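# Stash lit-lamp kits in drawers, return the signalled one

## Task

Some or all kits on the tray have a lit lamp beside them, each lamp a different colour. Place every kit with a lit lamp into its own drawer that started out empty, with no two in the same drawer, and close all drawers completely. Kits without a lit lamp stay on the tray. Later the signal tower shows one of those lamp colours. Return only the kit whose lamp showed that colour to the tray, then close all drawers completely once more. Nothing may count as finished if it stays in place only because the robot is holding it. At the end, release everything and move the arm away.

## Robot and tools

Robot: one Doosan M1013 six-joint arm with a Robotiq 140 two-finger gripper. Cameras: cam_head_left and cam_head_right (896x504 each) and cam_wrist (504x504 fisheye on the hand).

Frame: the scene frame has its origin on the table top under the arm base, +z up, and +y to the left when facing along +x. Positions are in metres, end_effector_quat_wxyz is the hand orientation, velocities are in m/s and rad/s. end_effector_position is the point between the pads when closed. The fingers point along the gripper's +z and close along its y. The printed hand position gets less accurate at long reach, and the base may be slightly tilted.

Joint order. Every row and every per-joint list in a result uses this order: wrist roll (joint_6), elbow (joint_3), shoulder (joint_2), waist (joint_1), forearm roll (joint_4), wrist pitch (joint_5).

A row is 9 numbers, each in [-1, 1]: six joint values in that order, then gripper position, gripper force_limit, gripper speed. The joint values are scaled offsets, not angles: 1.0 equals 1.398 rad for waist and shoulder, 2.097 rad for elbow, 2.622 rad for forearm roll, wrist pitch and wrist roll. Joint ranges in rad: elbow -2.792 to 2.792; all others -6.283 to 6.283 (real ends may differ by 0.010). Gripper position is absolute: +1 fully open (140 mm), about -0.8 where the pads touch, -1 closes until blocked. force_limit: -1 about 14 N, 0 about 60 N, +1 about 107 N. speed: -1 about 30 mm/s, 0 about 140, +1 about 250.

execute_actions(actions): actions is a list of up to 15 actions; each action is a list of up to 15 rows, one row per 1/30 s step; a short action repeats its last row to fill 15 steps. Joint offsets in every row of an action are measured from the angles at the start of that action, not from the previous row. For the first action, that start is the last reported angles. An empty list just returns state and images. An action asking a joint more than 0.010 rad beyond its range is refused; if the first action is bad, nothing moves at all. Past the real end a joint is clipped and the result says "joint sent to its limit".

move(target, speed, blocking): target is one 9-number row; its joint offsets count from the "Joint positions" of the latest result that printed them. speed is the top rad/s of the joint travelling furthest, 0.01 to 2, default 0.5. Paths take 0.5 to 10 s, all joints finish together, so the hand travels on a curve and ignores obstacles. The result adds a move: line with the ending (done, off_target, moving, held, fault), limits=held or limits=none, and the joint furthest from its target. blocking=false returns after 0.5 s while motion continues; then use wait or stop before sending new rows or moves.

wait(seconds): 0 to 10, holds the last command and returns a normal result (early if a running move finishes). stop(): brakes a running move; needs room, fingers keep going. zoom_image(camera, region): region [x0, y0, x1, y1] in pixels, at most 504 by 504, origin top-left. read_manual(section): licence texts only. finished_scene(scene): ends the given scene; cannot be undone.

Motion limits: per-step targets stay within 0.456 rad (waist, shoulder), 0.683 (elbow), 0.854 (other three) of the measured angle, and are scaled back if they would put the hand over 70 mm from its measured place. Large offsets therefore need several actions; "Joint targets" shows what the joints are being driven toward. Drive speed caps: 2.09, 3.14, 3.93 rad/s, 0.3 s to accelerate.

Result lines: state line (pose, velocities), Joint positions, Joint velocities, Joint targets, gripper position_measured in counts (3 open, 230 pads touching, not linear), object_status (0 moving, 1 blocked while opening, 2 blocked while closing = holding, 3 reached target or pads met). Step readings list joint angles, HELD where a row was cut back. "joint command not followed" means the clearance check altered targets.

Gripping: send position -1 and confirm object_status 2. To squeeze harder, raise force_limit and change position slightly (-1 to -0.98). Closing pushes the fingertips about 24 mm further out; keep that gap above surfaces. Fingertips extend about 33 mm past the pinch point when closed, 9 mm when open.

Hazards: a joint torque at its load limit (waist 309, shoulder 309, elbow 145, others 40.9 N m, held weight included) or an outside force of 144 N stops the arm for 10 s and drops the rest of the call. The arm is stiff: aiming even slightly past a firm contact can trigger this, and faster touches hit harder. Long holding heats motors; MOTOR HOT warns, OVER-TEMPERATURE FAULT brakes the arm. Objects may be tugged or nudged briefly. Never push or drop anything off the table, and avoid drops, slips, slams and hard pushes.

Each tool is called by a JSON object that holds its "name" and its "arguments".

## Session

{"name": "execute_actions", "arguments": {"actions": []}}

Scene clock: 0.00 s.
end_effector_position=(+1.1578, -0.2034, +0.1842) position_measured=3 object_status=3 end_effector_quat_wxyz=(+0.049, +0.382, +0.911, +0.146) end_effector_velocity=(+0.000, +0.000, +0.000) end_effector_angular_velocity=(+0.001, -0.001, +0.000)
Joint names: [wrist roll, elbow, shoulder, waist, forearm roll, wrist pitch]
Joint positions: [-1.079  0.409  1.162 -0.296  0.295  1.448]
Joint velocities: [-0.     0.    -0.    -0.     0.001 -0.   ]
Joint targets: [-1.079 0.409 1.162 -0.296 0.295 1.448]

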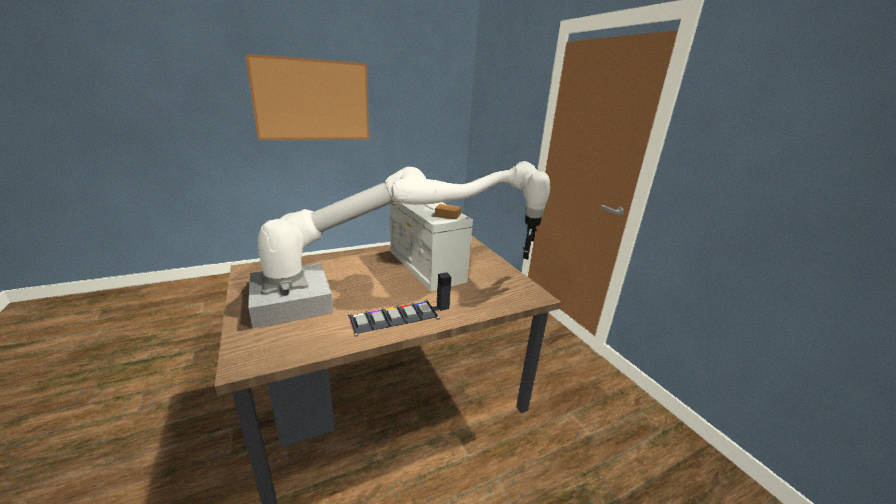

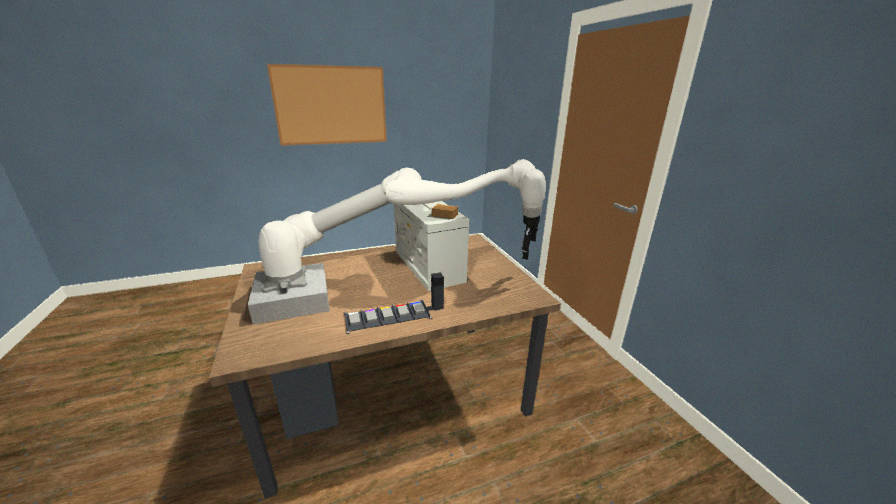

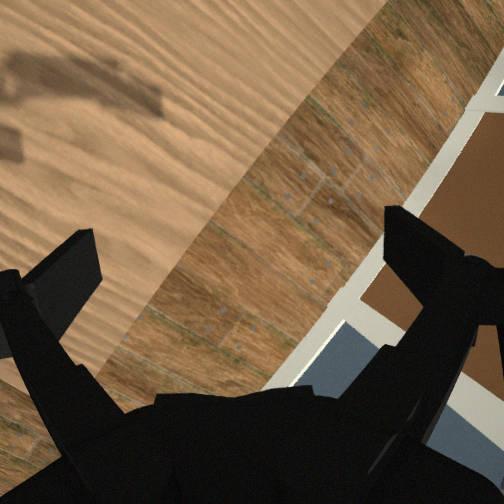

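{"name": "zoom_image", "arguments": {"camera": "cam_head_left", "region": [340,190,490,340]}}

{"name": "move", "arguments": {"target": [0.5,0.3,-0.6,0,-0.1125,0,0.3,-0.3,0], "speed": 1.0}}

Region (340, 190, 490, 340) of cam_head_left's 896x504 image, scaled by 3.360, with more detail than that image has.

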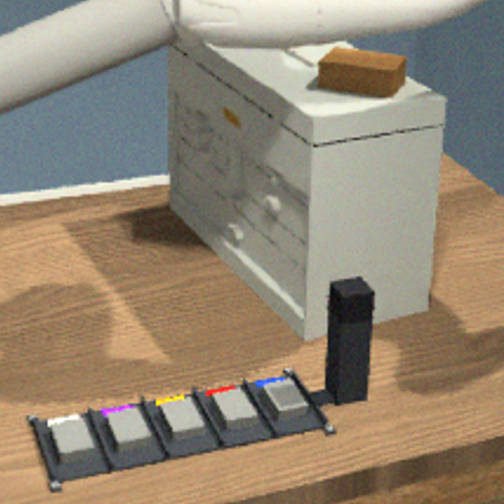

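Scene clock: 4.70 s.
end_effector_position=(+0.8266, -0.1995, +0.6429) position_measured=91 object_status=3 end_effector_quat_wxyz=(+0.127, +0.852, +0.496, +0.111) end_effector_velocity=(-0.001, +0.000, +0.001) end_effector_angular_velocity=(+0.001, -0.001, -0.001)
Joint names: [wrist roll, elbow, shoulder, waist, forearm roll, wrist pitch]
Joint positions: [ 0.232  1.038  0.324 -0.296 -0.     1.448]
Joint velocities: [ 0.001  0.    -0.002 -0.     0.     0.001]
Joint targets: [0.232 1.038 0.323 -0.296 -0.000 1.448]
move: done; limits=none; farthest joint: the waist, 0.000 radians from its target (0.000 radians at the start)

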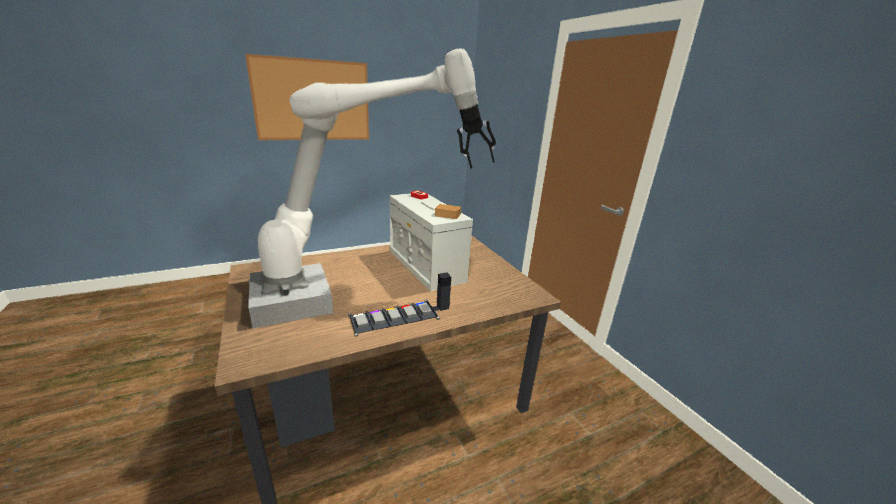

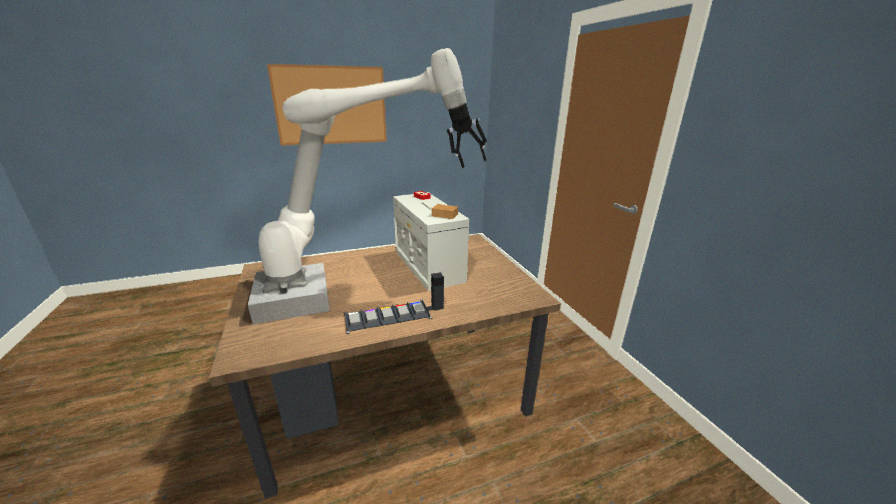

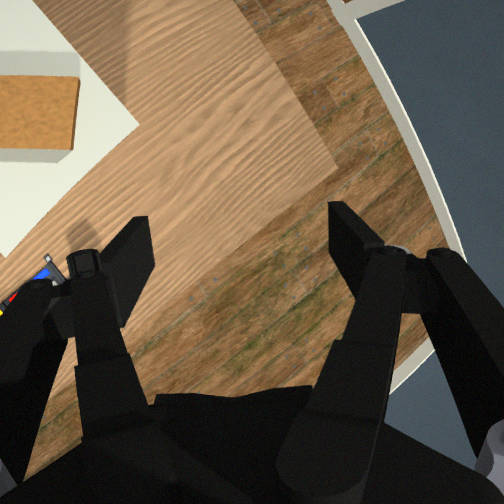

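{"name": "execute_actions", "arguments": {"actions": []}}

Scene clock: 15.70 s.
end_effector_position=(+0.8265, -0.1995, +0.6431) position_measured=91 object_status=3 end_effector_quat_wxyz=(+0.127, +0.852, +0.496, +0.111) end_effector_velocity=(-0.000, +0.000, +0.001) end_effector_angular_velocity=(-0.001, -0.002, +0.001)
Joint names: [wrist roll, elbow, shoulder, waist, forearm roll, wrist pitch]
Joint positions: [ 0.232  1.038  0.323 -0.296 -0.     1.448]
Joint velocities: [-0.001  0.    -0.001 -0.     0.    -0.   ]
Joint targets: [0.232 1.038 0.323 -0.296 -0.000 1.448]

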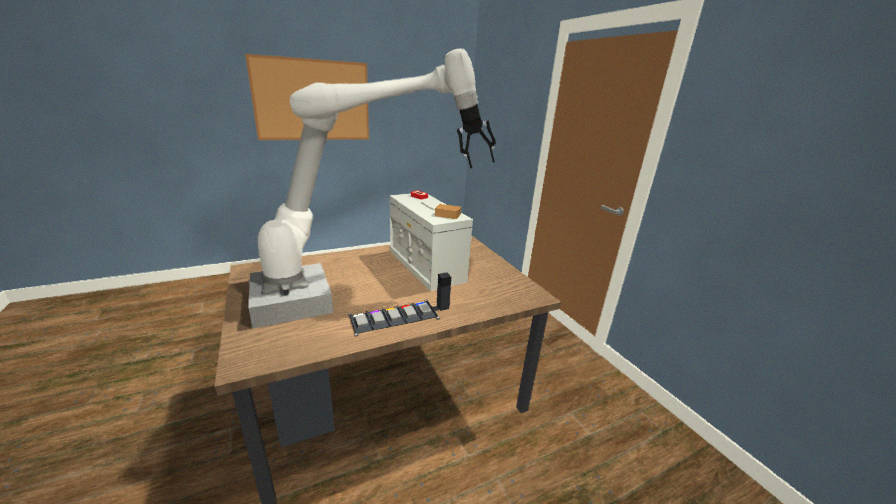

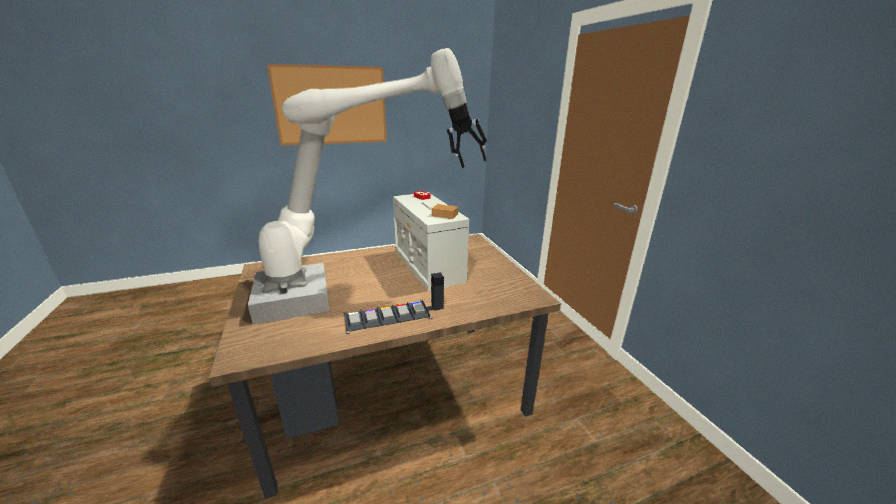

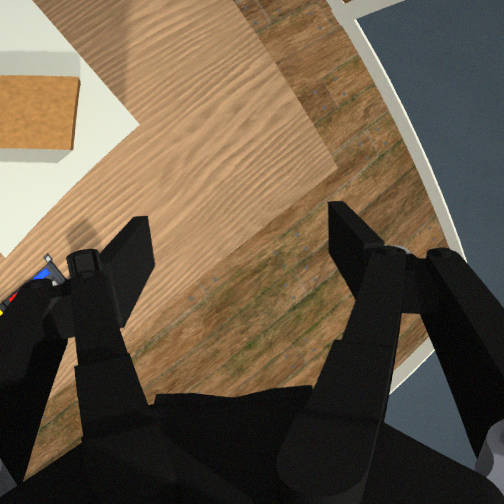

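{"name": "move", "arguments": {"target": [0.511,0.722,-0.62,0.25,0,-0.44,0.6,0,0], "speed": 0.9}}

{"name": "zoom_image", "arguments": {"camera": "cam_head_left", "region": [330,180,500,340]}}

Scene clock: 21.50 s.
end_effector_position=(+0.4294, +0.0651, +0.3200) position_measured=53 object_status=3 end_effector_quat_wxyz=(-0.006, +0.913, +0.032, +0.407) end_effector_velocity=(-0.001, +0.000, -0.000) end_effector_angular_velocity=(+0.001, -0.000, -0.000)
Joint names: [wrist roll, elbow, shoulder, waist, forearm roll, wrist pitch]
Joint positions: [ 1.571  2.552 -0.543  0.054 -0.     0.294]
Joint velocities: [-0.     0.001 -0.001  0.001  0.002 -0.   ]
Joint targets: [1.571 2.553 -0.543 0.054 -0.000 0.294]
move: done; limits=none; farthest joint: the waist, 0.000 radians from its target (0.349 radians at the start)

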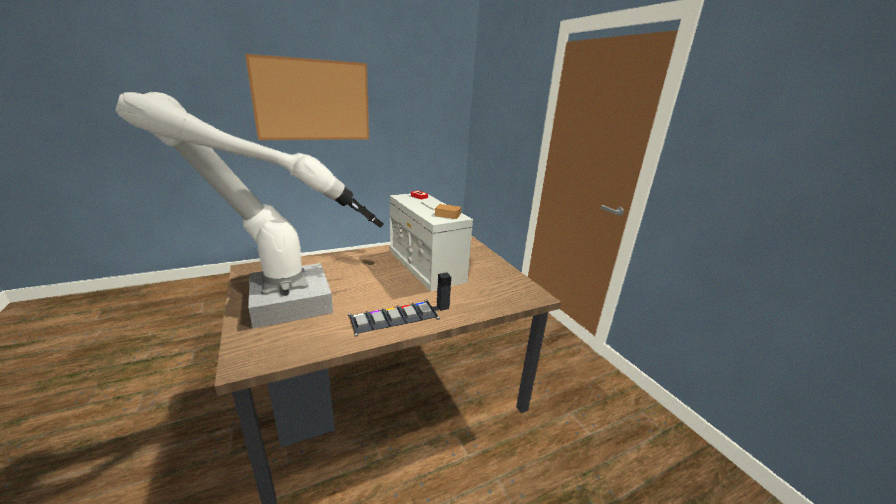

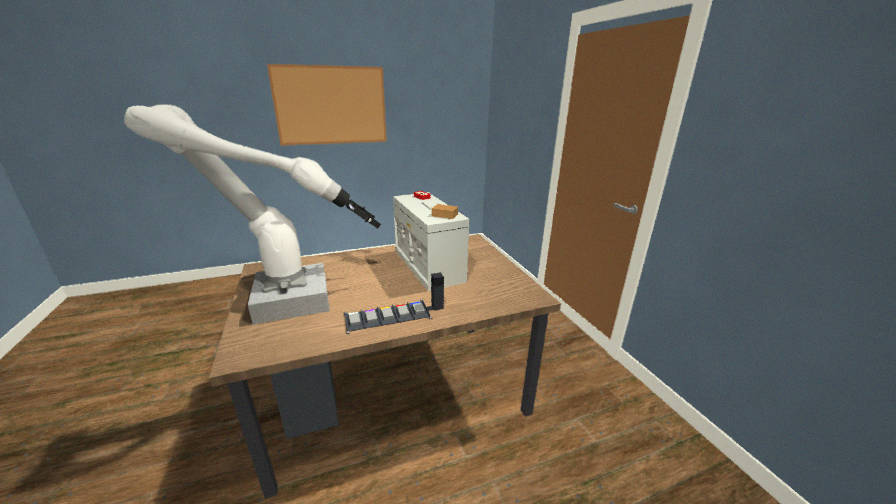

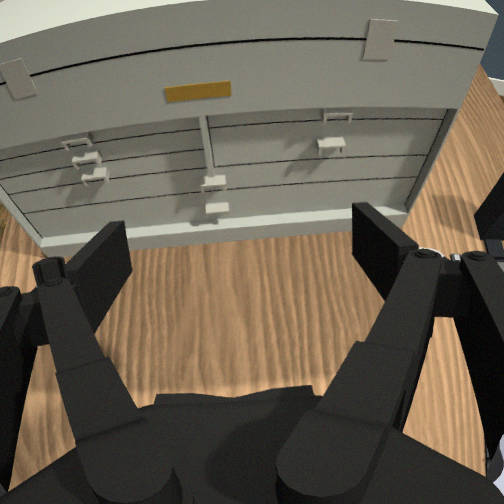

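Region (330, 180, 500, 340) of cam_head_left's 896x504 image, scaled by 2.965, with more detail than that image has; it fills the top 474 rows of this view, and the rest is white.

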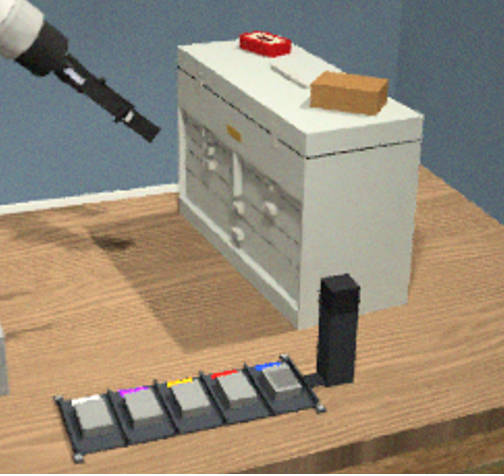

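{"name": "move", "arguments": {"target": [0,-0.0062,0.2833,-0.11,0,-0.1255,-0.1,0,0], "speed": 0.5}}

Scene clock: 27.00 s.
end_effector_position=(+0.5254, -0.0112, +0.2189) position_measured=141 object_status=3 end_effector_quat_wxyz=(+0.024, +0.923, -0.039, +0.383) end_effector_velocity=(+0.000, -0.000, -0.000) end_effector_angular_velocity=(+0.001, -0.001, -0.001)
Joint names: [wrist roll, elbow, shoulder, waist, forearm roll, wrist pitch]
Joint positions: [ 1.571  2.539 -0.147 -0.1   -0.    -0.035]
Joint velocities: [ 0.001 -0.     0.001 -0.     0.    -0.002]
Joint targets: [1.571 2.539 -0.147 -0.100 -0.000 -0.035]
move: done; limits=none; farthest joint: the shoulder, 0.001 radians from its target (0.397 radians at the start)

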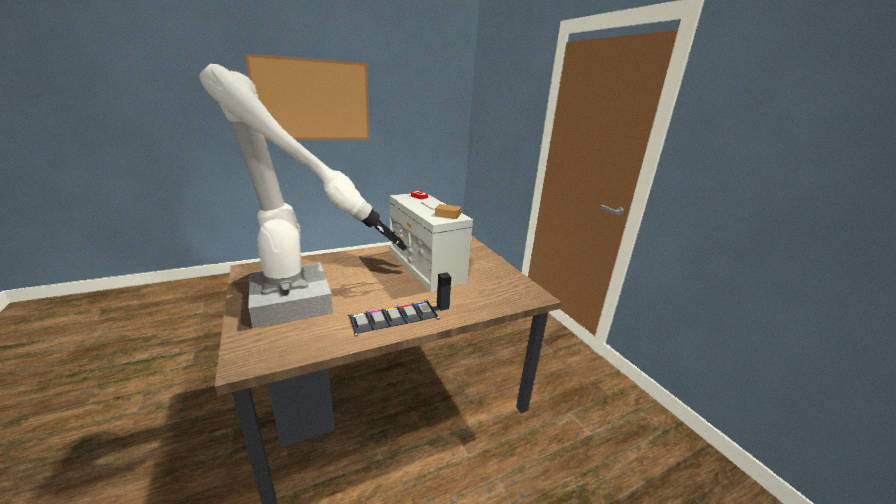

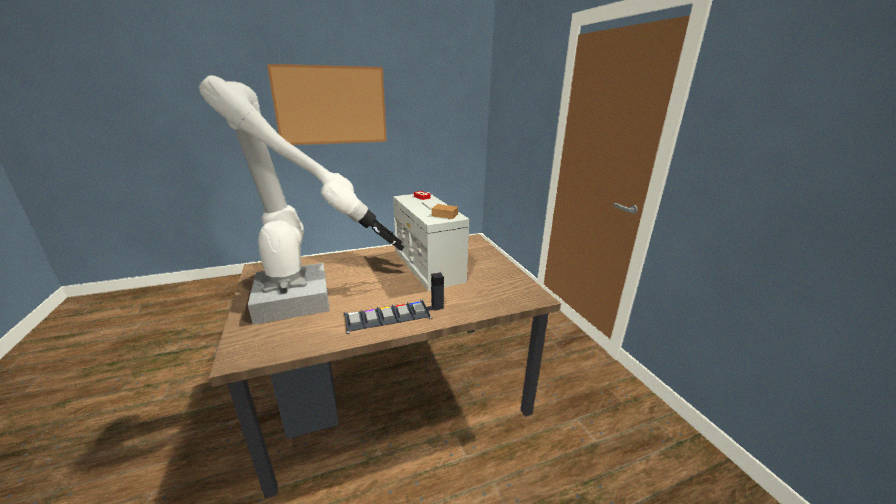

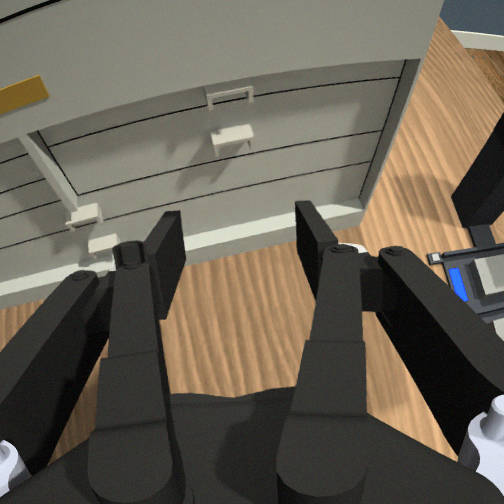

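{"name": "move", "arguments": {"target": [-0.7233,-0.0185,0.035,-0.1021,0.6396,0.0946,-0.1,0,0], "speed": 1.2}}

Scene clock: 35.87 s.
end_effector_position=(+0.5495, -0.0213, +0.2192) position_measured=141 object_status=3 end_effector_quat_wxyz=(-0.007, +0.923, +0.035, +0.383) end_effector_velocity=(+0.000, +0.000, -0.000) end_effector_angular_velocity=(-0.001, -0.000, +0.001)
Joint names: [wrist roll, elbow, shoulder, waist, forearm roll, wrist pitch]
Joint positions: [-0.325  2.501 -0.098 -0.243  1.677  0.213]
Joint velocities: [-0.002  0.     0.     0.     0.001  0.   ]
Joint targets: [-0.325 2.501 -0.098 -0.243 1.677 0.213]
move: done; limits=none; farthest joint: the waist, 0.000 radians from its target (0.143 radians at the start)

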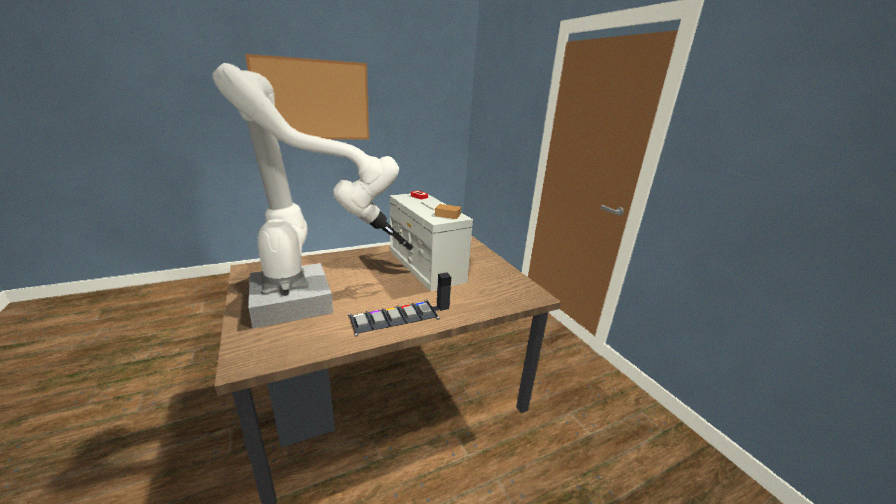

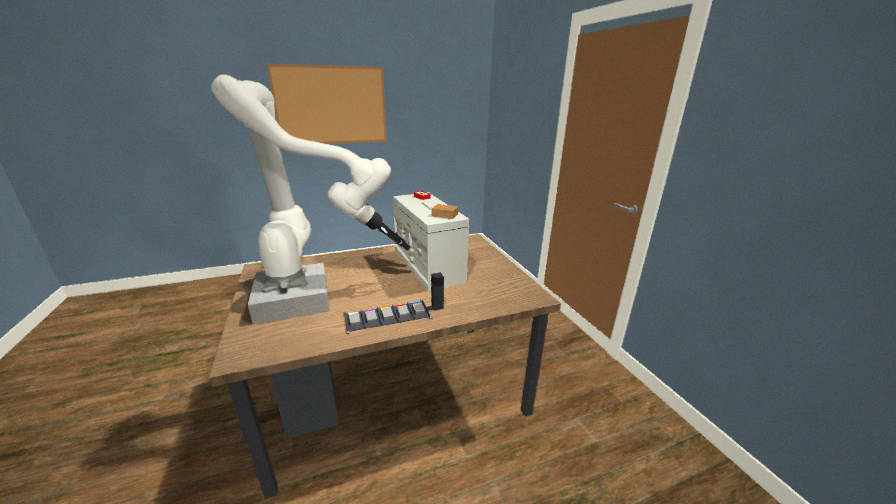

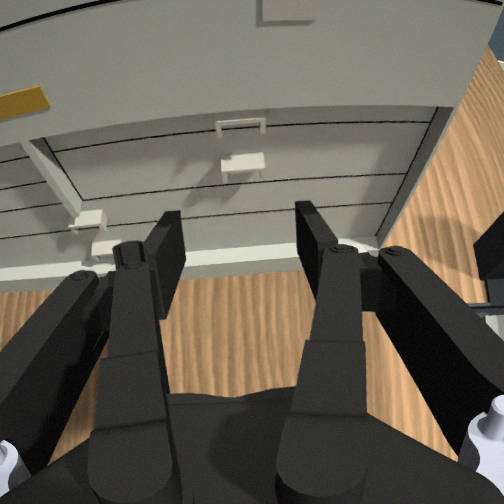

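{"name": "move", "arguments": {"target": [-0.0204,-0.0332,0.0556,0.0167,0.0264,-0.0054,-0.1,0,0], "speed": 0.15}}

Scene clock: 41.90 s.
end_effector_position=(+0.5942, -0.0233, +0.2193) position_measured=141 object_status=3 end_effector_quat_wxyz=(-0.006, +0.923, +0.035, +0.383) end_effector_velocity=(+0.000, +0.000, -0.000) end_effector_angular_velocity=(-0.000, +0.000, +0.000)
Joint names: [wrist roll, elbow, shoulder, waist, forearm roll, wrist pitch]
Joint positions: [-0.378  2.431 -0.021 -0.22   1.746  0.199]
Joint velocities: [-0.002 -0.001  0.001  0.     0.002 -0.   ]
Joint targets: [-0.378 2.431 -0.021 -0.219 1.746 0.199]
move: done; limits=none; farthest joint: the shoulder, 0.001 radians from its target (0.078 radians at the start)

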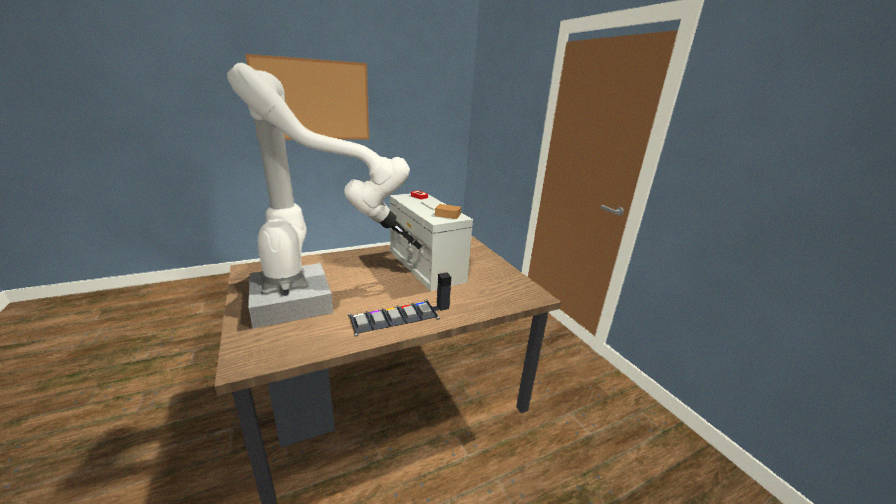

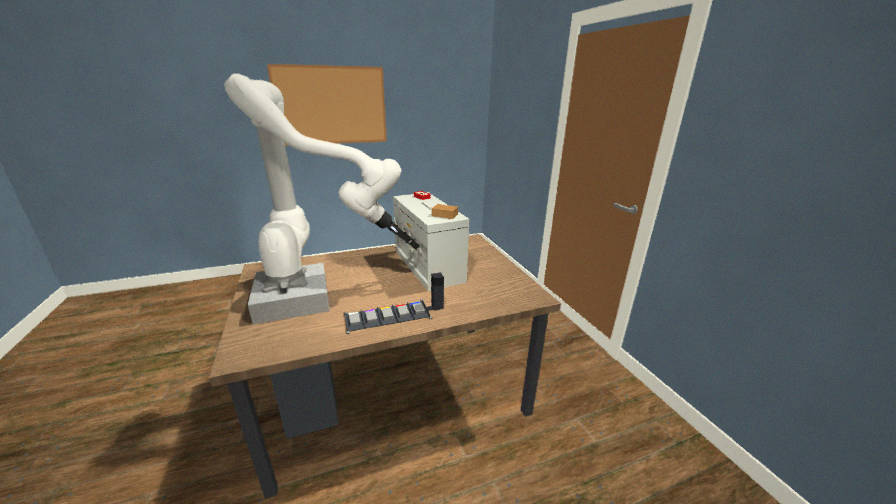

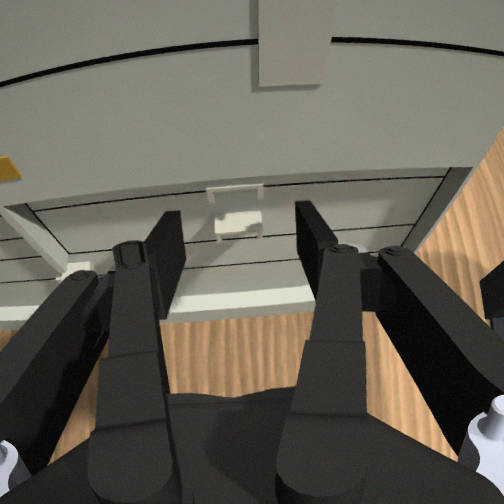

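{"name": "move", "arguments": {"target": [-0.0042,-0.0093,0.0147,0.007,0.007,-0.0025,-0.1,0,0], "speed": 0.08}}

{"name": "zoom_image", "arguments": {"camera": "cam_wrist", "region": [120,140,360,300]}}

{"name": "zoom_image", "arguments": {"camera": "cam_head_left", "region": [380,200,460,280]}}

Scene clock: 46.27 s.
end_effector_position=(+0.6066, -0.0223, +0.2191) position_measured=141 object_status=3 end_effector_quat_wxyz=(-0.006, +0.923, +0.035, +0.383) end_effector_velocity=(+0.000, +0.000, +0.001) end_effector_angular_velocity=(-0.000, -0.001, +0.001)
Joint names: [wrist roll, elbow, shoulder, waist, forearm roll, wrist pitch]
Joint positions: [-0.389  2.412 -0.    -0.21   1.764  0.192]
Joint velocities: [-0.001 -0.001 -0.001  0.     0.     0.001]
Joint targets: [-0.389 2.412 -0.000 -0.210 1.764 0.192]
move: done; limits=none; farthest joint: the waist, 0.000 radians from its target (0.009 radians at the start)

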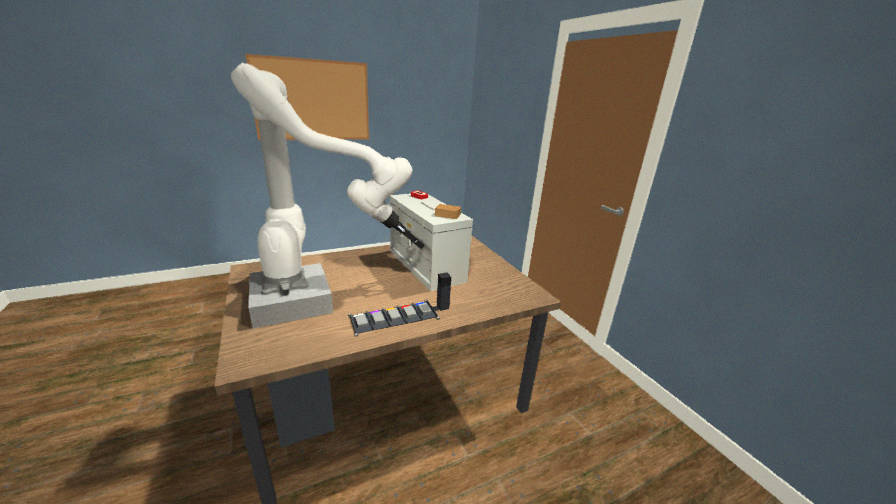

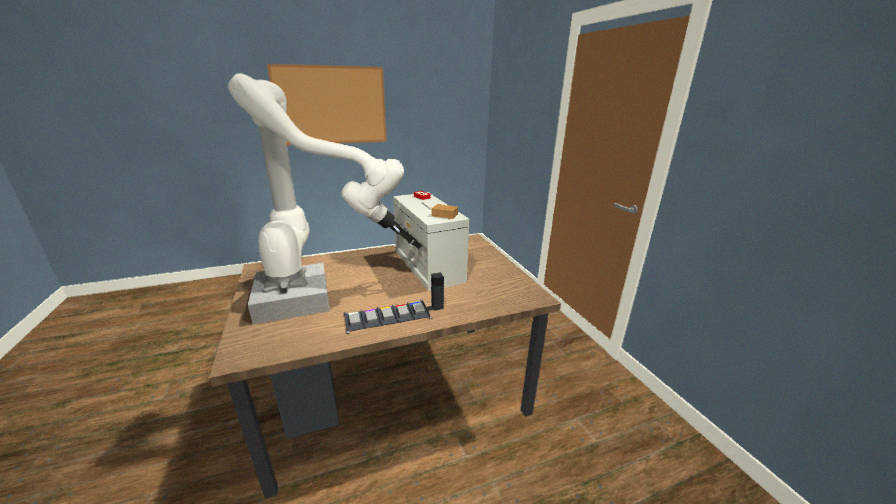

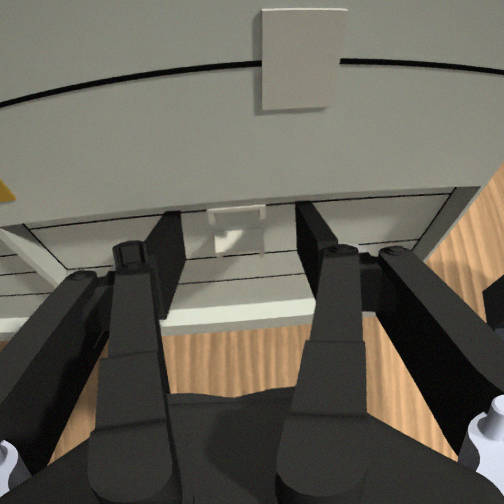

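Region (120, 140, 360, 300) of cam_wrist's 504x504 image, scaled by 2.100, with more detail than that image has.

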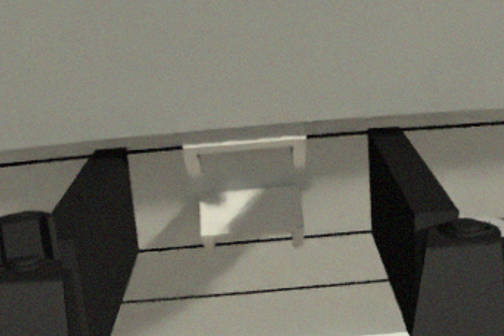

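Region (380, 200, 460, 280) of cam_head_left's 896x504 image, scaled by 6.300, with more detail than that image has.

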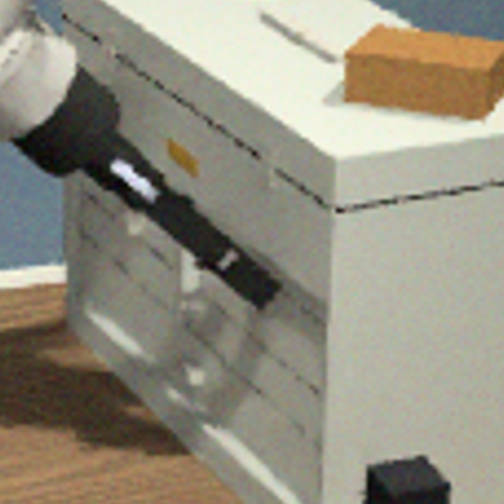

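{"name": "move", "arguments": {"target": [0,0,0,0.0014,0,0,-1,-0.2,0]}}

{"name": "move", "arguments": {"target": [0.0291,0.0489,-0.0814,-0.0395,-0.0436,0.0132,-1,-0.2,0], "speed": 0.15}}

Scene clock: 51.87 s.
end_effector_position=(+0.6067, -0.0212, +0.2190) position_measured=193 object_status=2 end_effector_quat_wxyz=(-0.007, +0.923, +0.035, +0.383) end_effector_velocity=(+0.000, +0.000, -0.000) end_effector_angular_velocity=(+0.001, -0.000, -0.001)
Joint names: [wrist roll, elbow, shoulder, waist, forearm roll, wrist pitch]
Joint positions: [-0.389  2.412 -0.    -0.208  1.764  0.192]
Joint velocities: [ 0.    -0.     0.     0.     0.001  0.   ]
Joint targets: [-0.389 2.412 -0.000 -0.208 1.764 0.192]
move: done; limits=none; farthest joint: the waist, 0.000 radians from its target (0.002 radians at the start)

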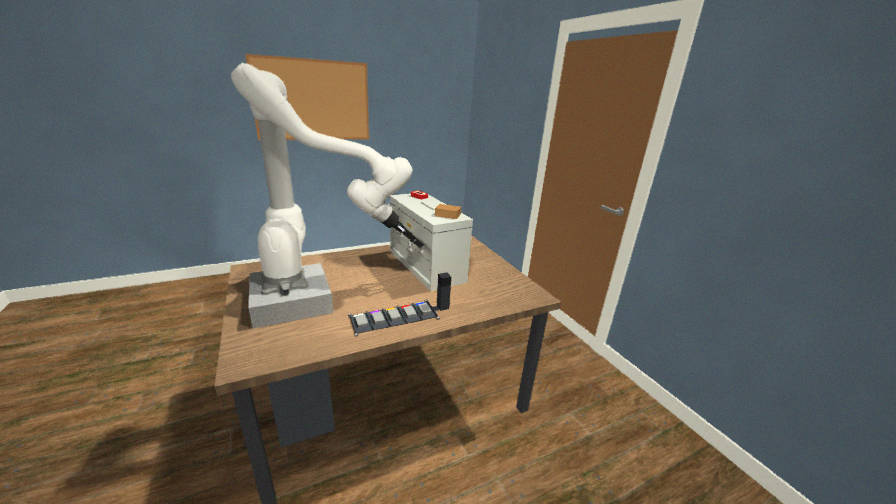

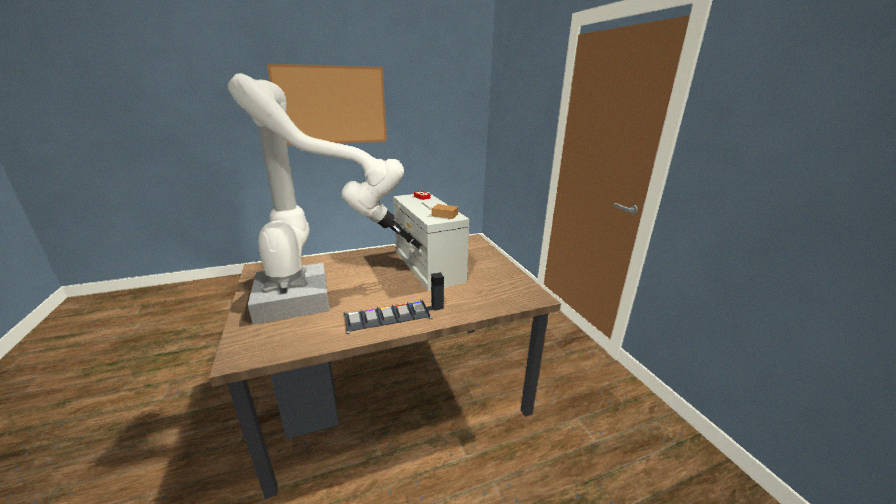

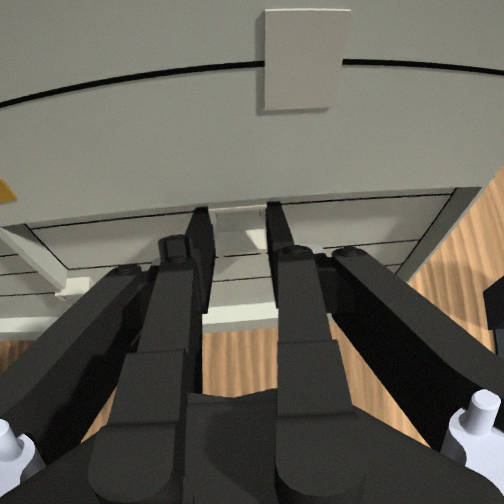

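Scene clock: 52.97 s.
end_effector_position=(+0.5404, -0.0255, +0.2193) position_measured=193 object_status=2 end_effector_quat_wxyz=(-0.007, +0.923, +0.035, +0.383) end_effector_velocity=(-0.000, +0.000, -0.000) end_effector_angular_velocity=(+0.002, +0.000, -0.000)
Joint names: [wrist roll, elbow, shoulder, waist, forearm roll, wrist pitch]
Joint positions: [-0.313  2.514 -0.114 -0.263  1.65   0.227]
Joint velocities: [ 0.001  0.001 -0.     0.     0.001  0.001]
Joint targets: [-0.313 2.514 -0.114 -0.263 1.650 0.227]
move: done; limits=none; farthest joint: the elbow, 0.001 radians from its target (0.103 radians at the start)

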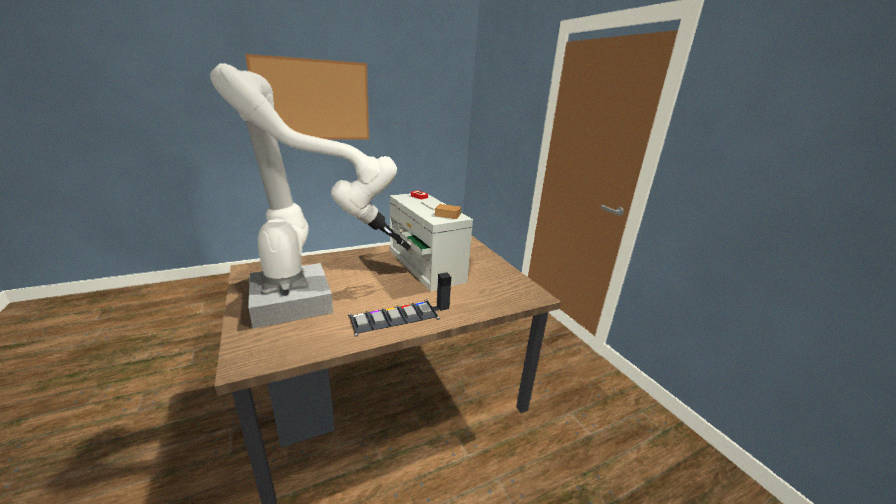

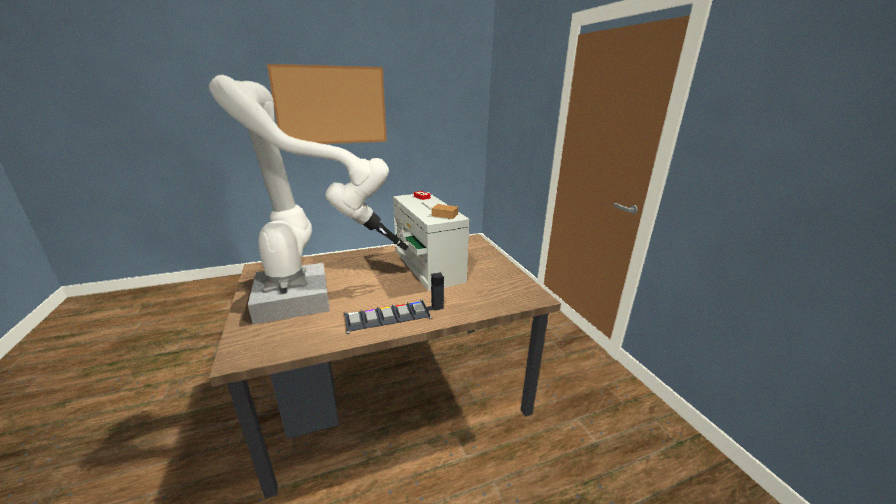

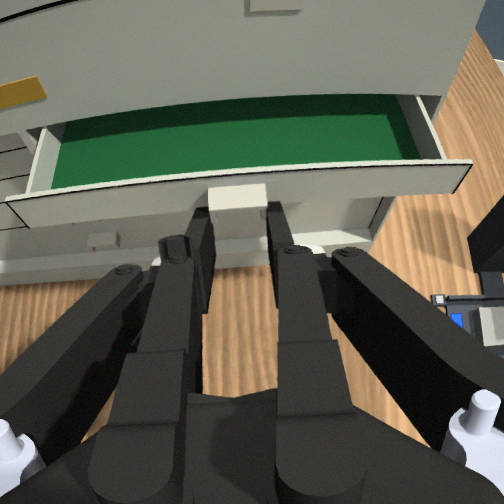

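{"name": "move", "arguments": {"target": [0.0547,0.0448,-0.0936,-0.0617,-0.0769,0.0228,-1,-0.2,0], "speed": 0.25}}

{"name": "move", "arguments": {"target": [0,0,0,0,0,0,-0.1,-0.2,0]}}

Scene clock: 56.03 s.
end_effector_position=(+0.4743, -0.0303, +0.2188) position_measured=193 object_status=2 end_effector_quat_wxyz=(-0.006, +0.923, +0.035, +0.383) end_effector_velocity=(-0.000, +0.000, -0.000) end_effector_angular_velocity=(+0.001, +0.000, +0.000)
Joint names: [wrist roll, elbow, shoulder, waist, forearm roll, wrist pitch]
Joint positions: [-0.17   2.608 -0.245 -0.349  1.448  0.287]
Joint velocities: [ 0.002  0.001 -0.001  0.    -0.001  0.001]
Joint targets: [-0.170 2.608 -0.245 -0.349 1.448 0.287]
move: done; limits=none; farthest joint: the waist, 0.000 radians from its target (0.086 radians at the start)

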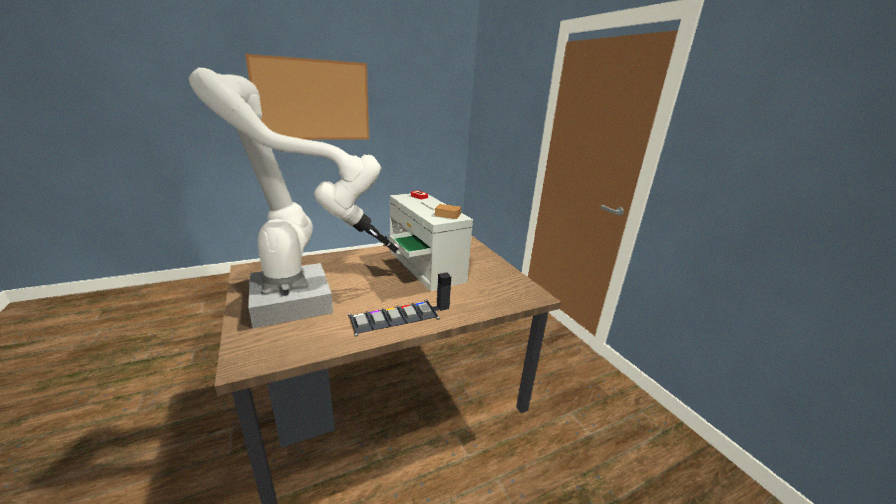

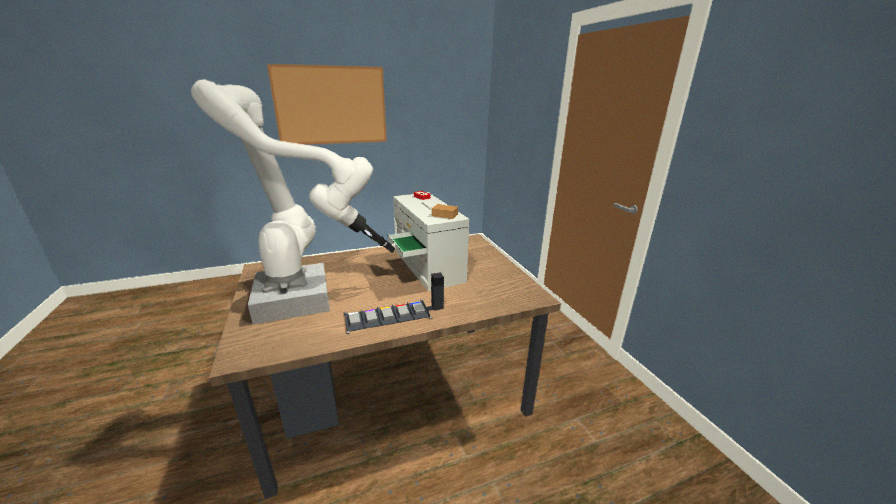

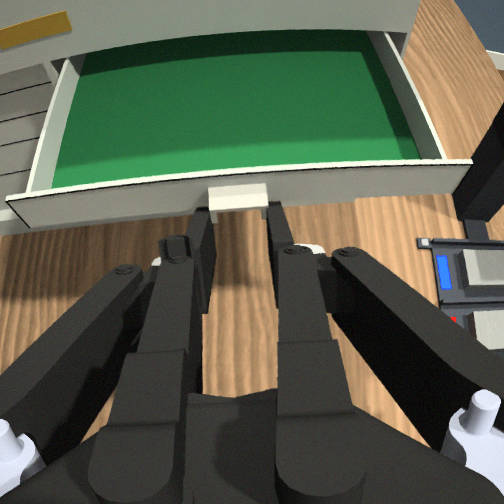

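Scene clock: 56.53 s.
end_effector_position=(+0.4743, -0.0302, +0.2188) position_measured=141 object_status=3 end_effector_quat_wxyz=(-0.006, +0.923, +0.035, +0.383) end_effector_velocity=(-0.000, -0.001, -0.000) end_effector_angular_velocity=(+0.001, +0.001, -0.002)
Joint names: [wrist roll, elbow, shoulder, waist, forearm roll, wrist pitch]
Joint positions: [-0.17   2.608 -0.245 -0.349  1.448  0.287]
Joint velocities: [ 0.    -0.     0.001 -0.001  0.    -0.   ]
Joint targets: [-0.170 2.608 -0.245 -0.349 1.448 0.287]
move: done; limits=none; farthest joint: the waist, 0.000 radians from its target (0.000 radians at the start)

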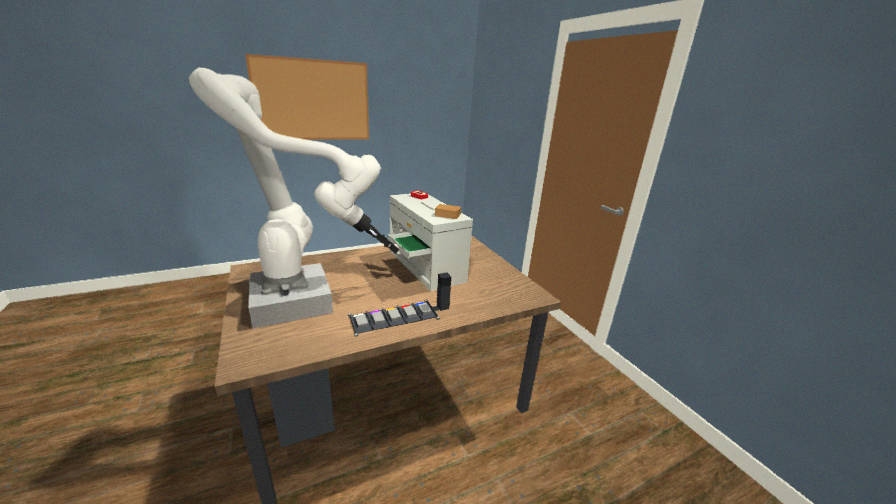

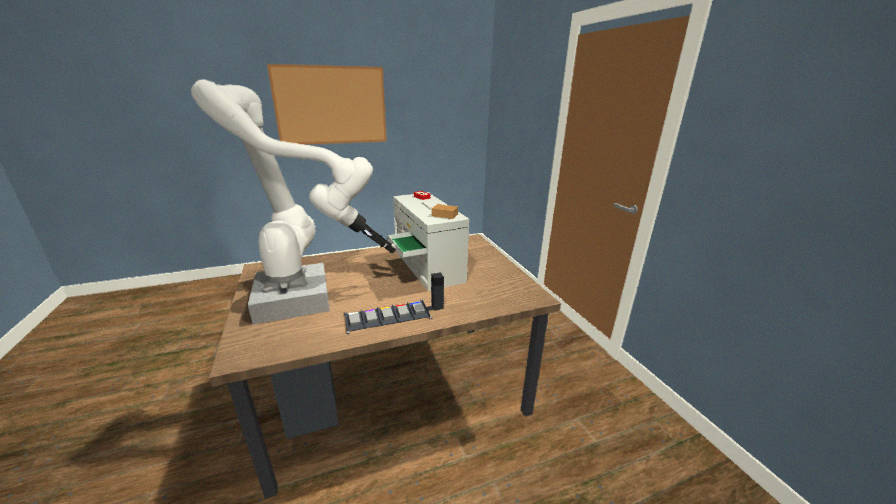

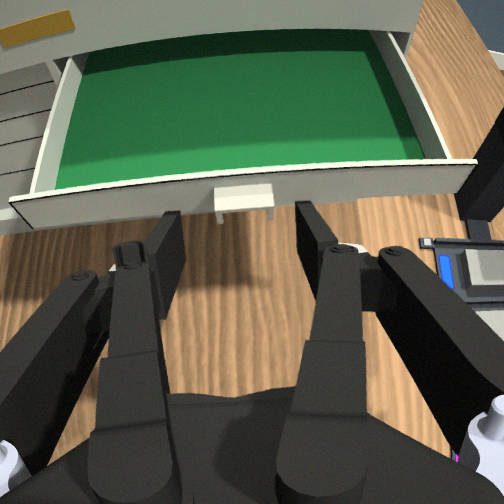

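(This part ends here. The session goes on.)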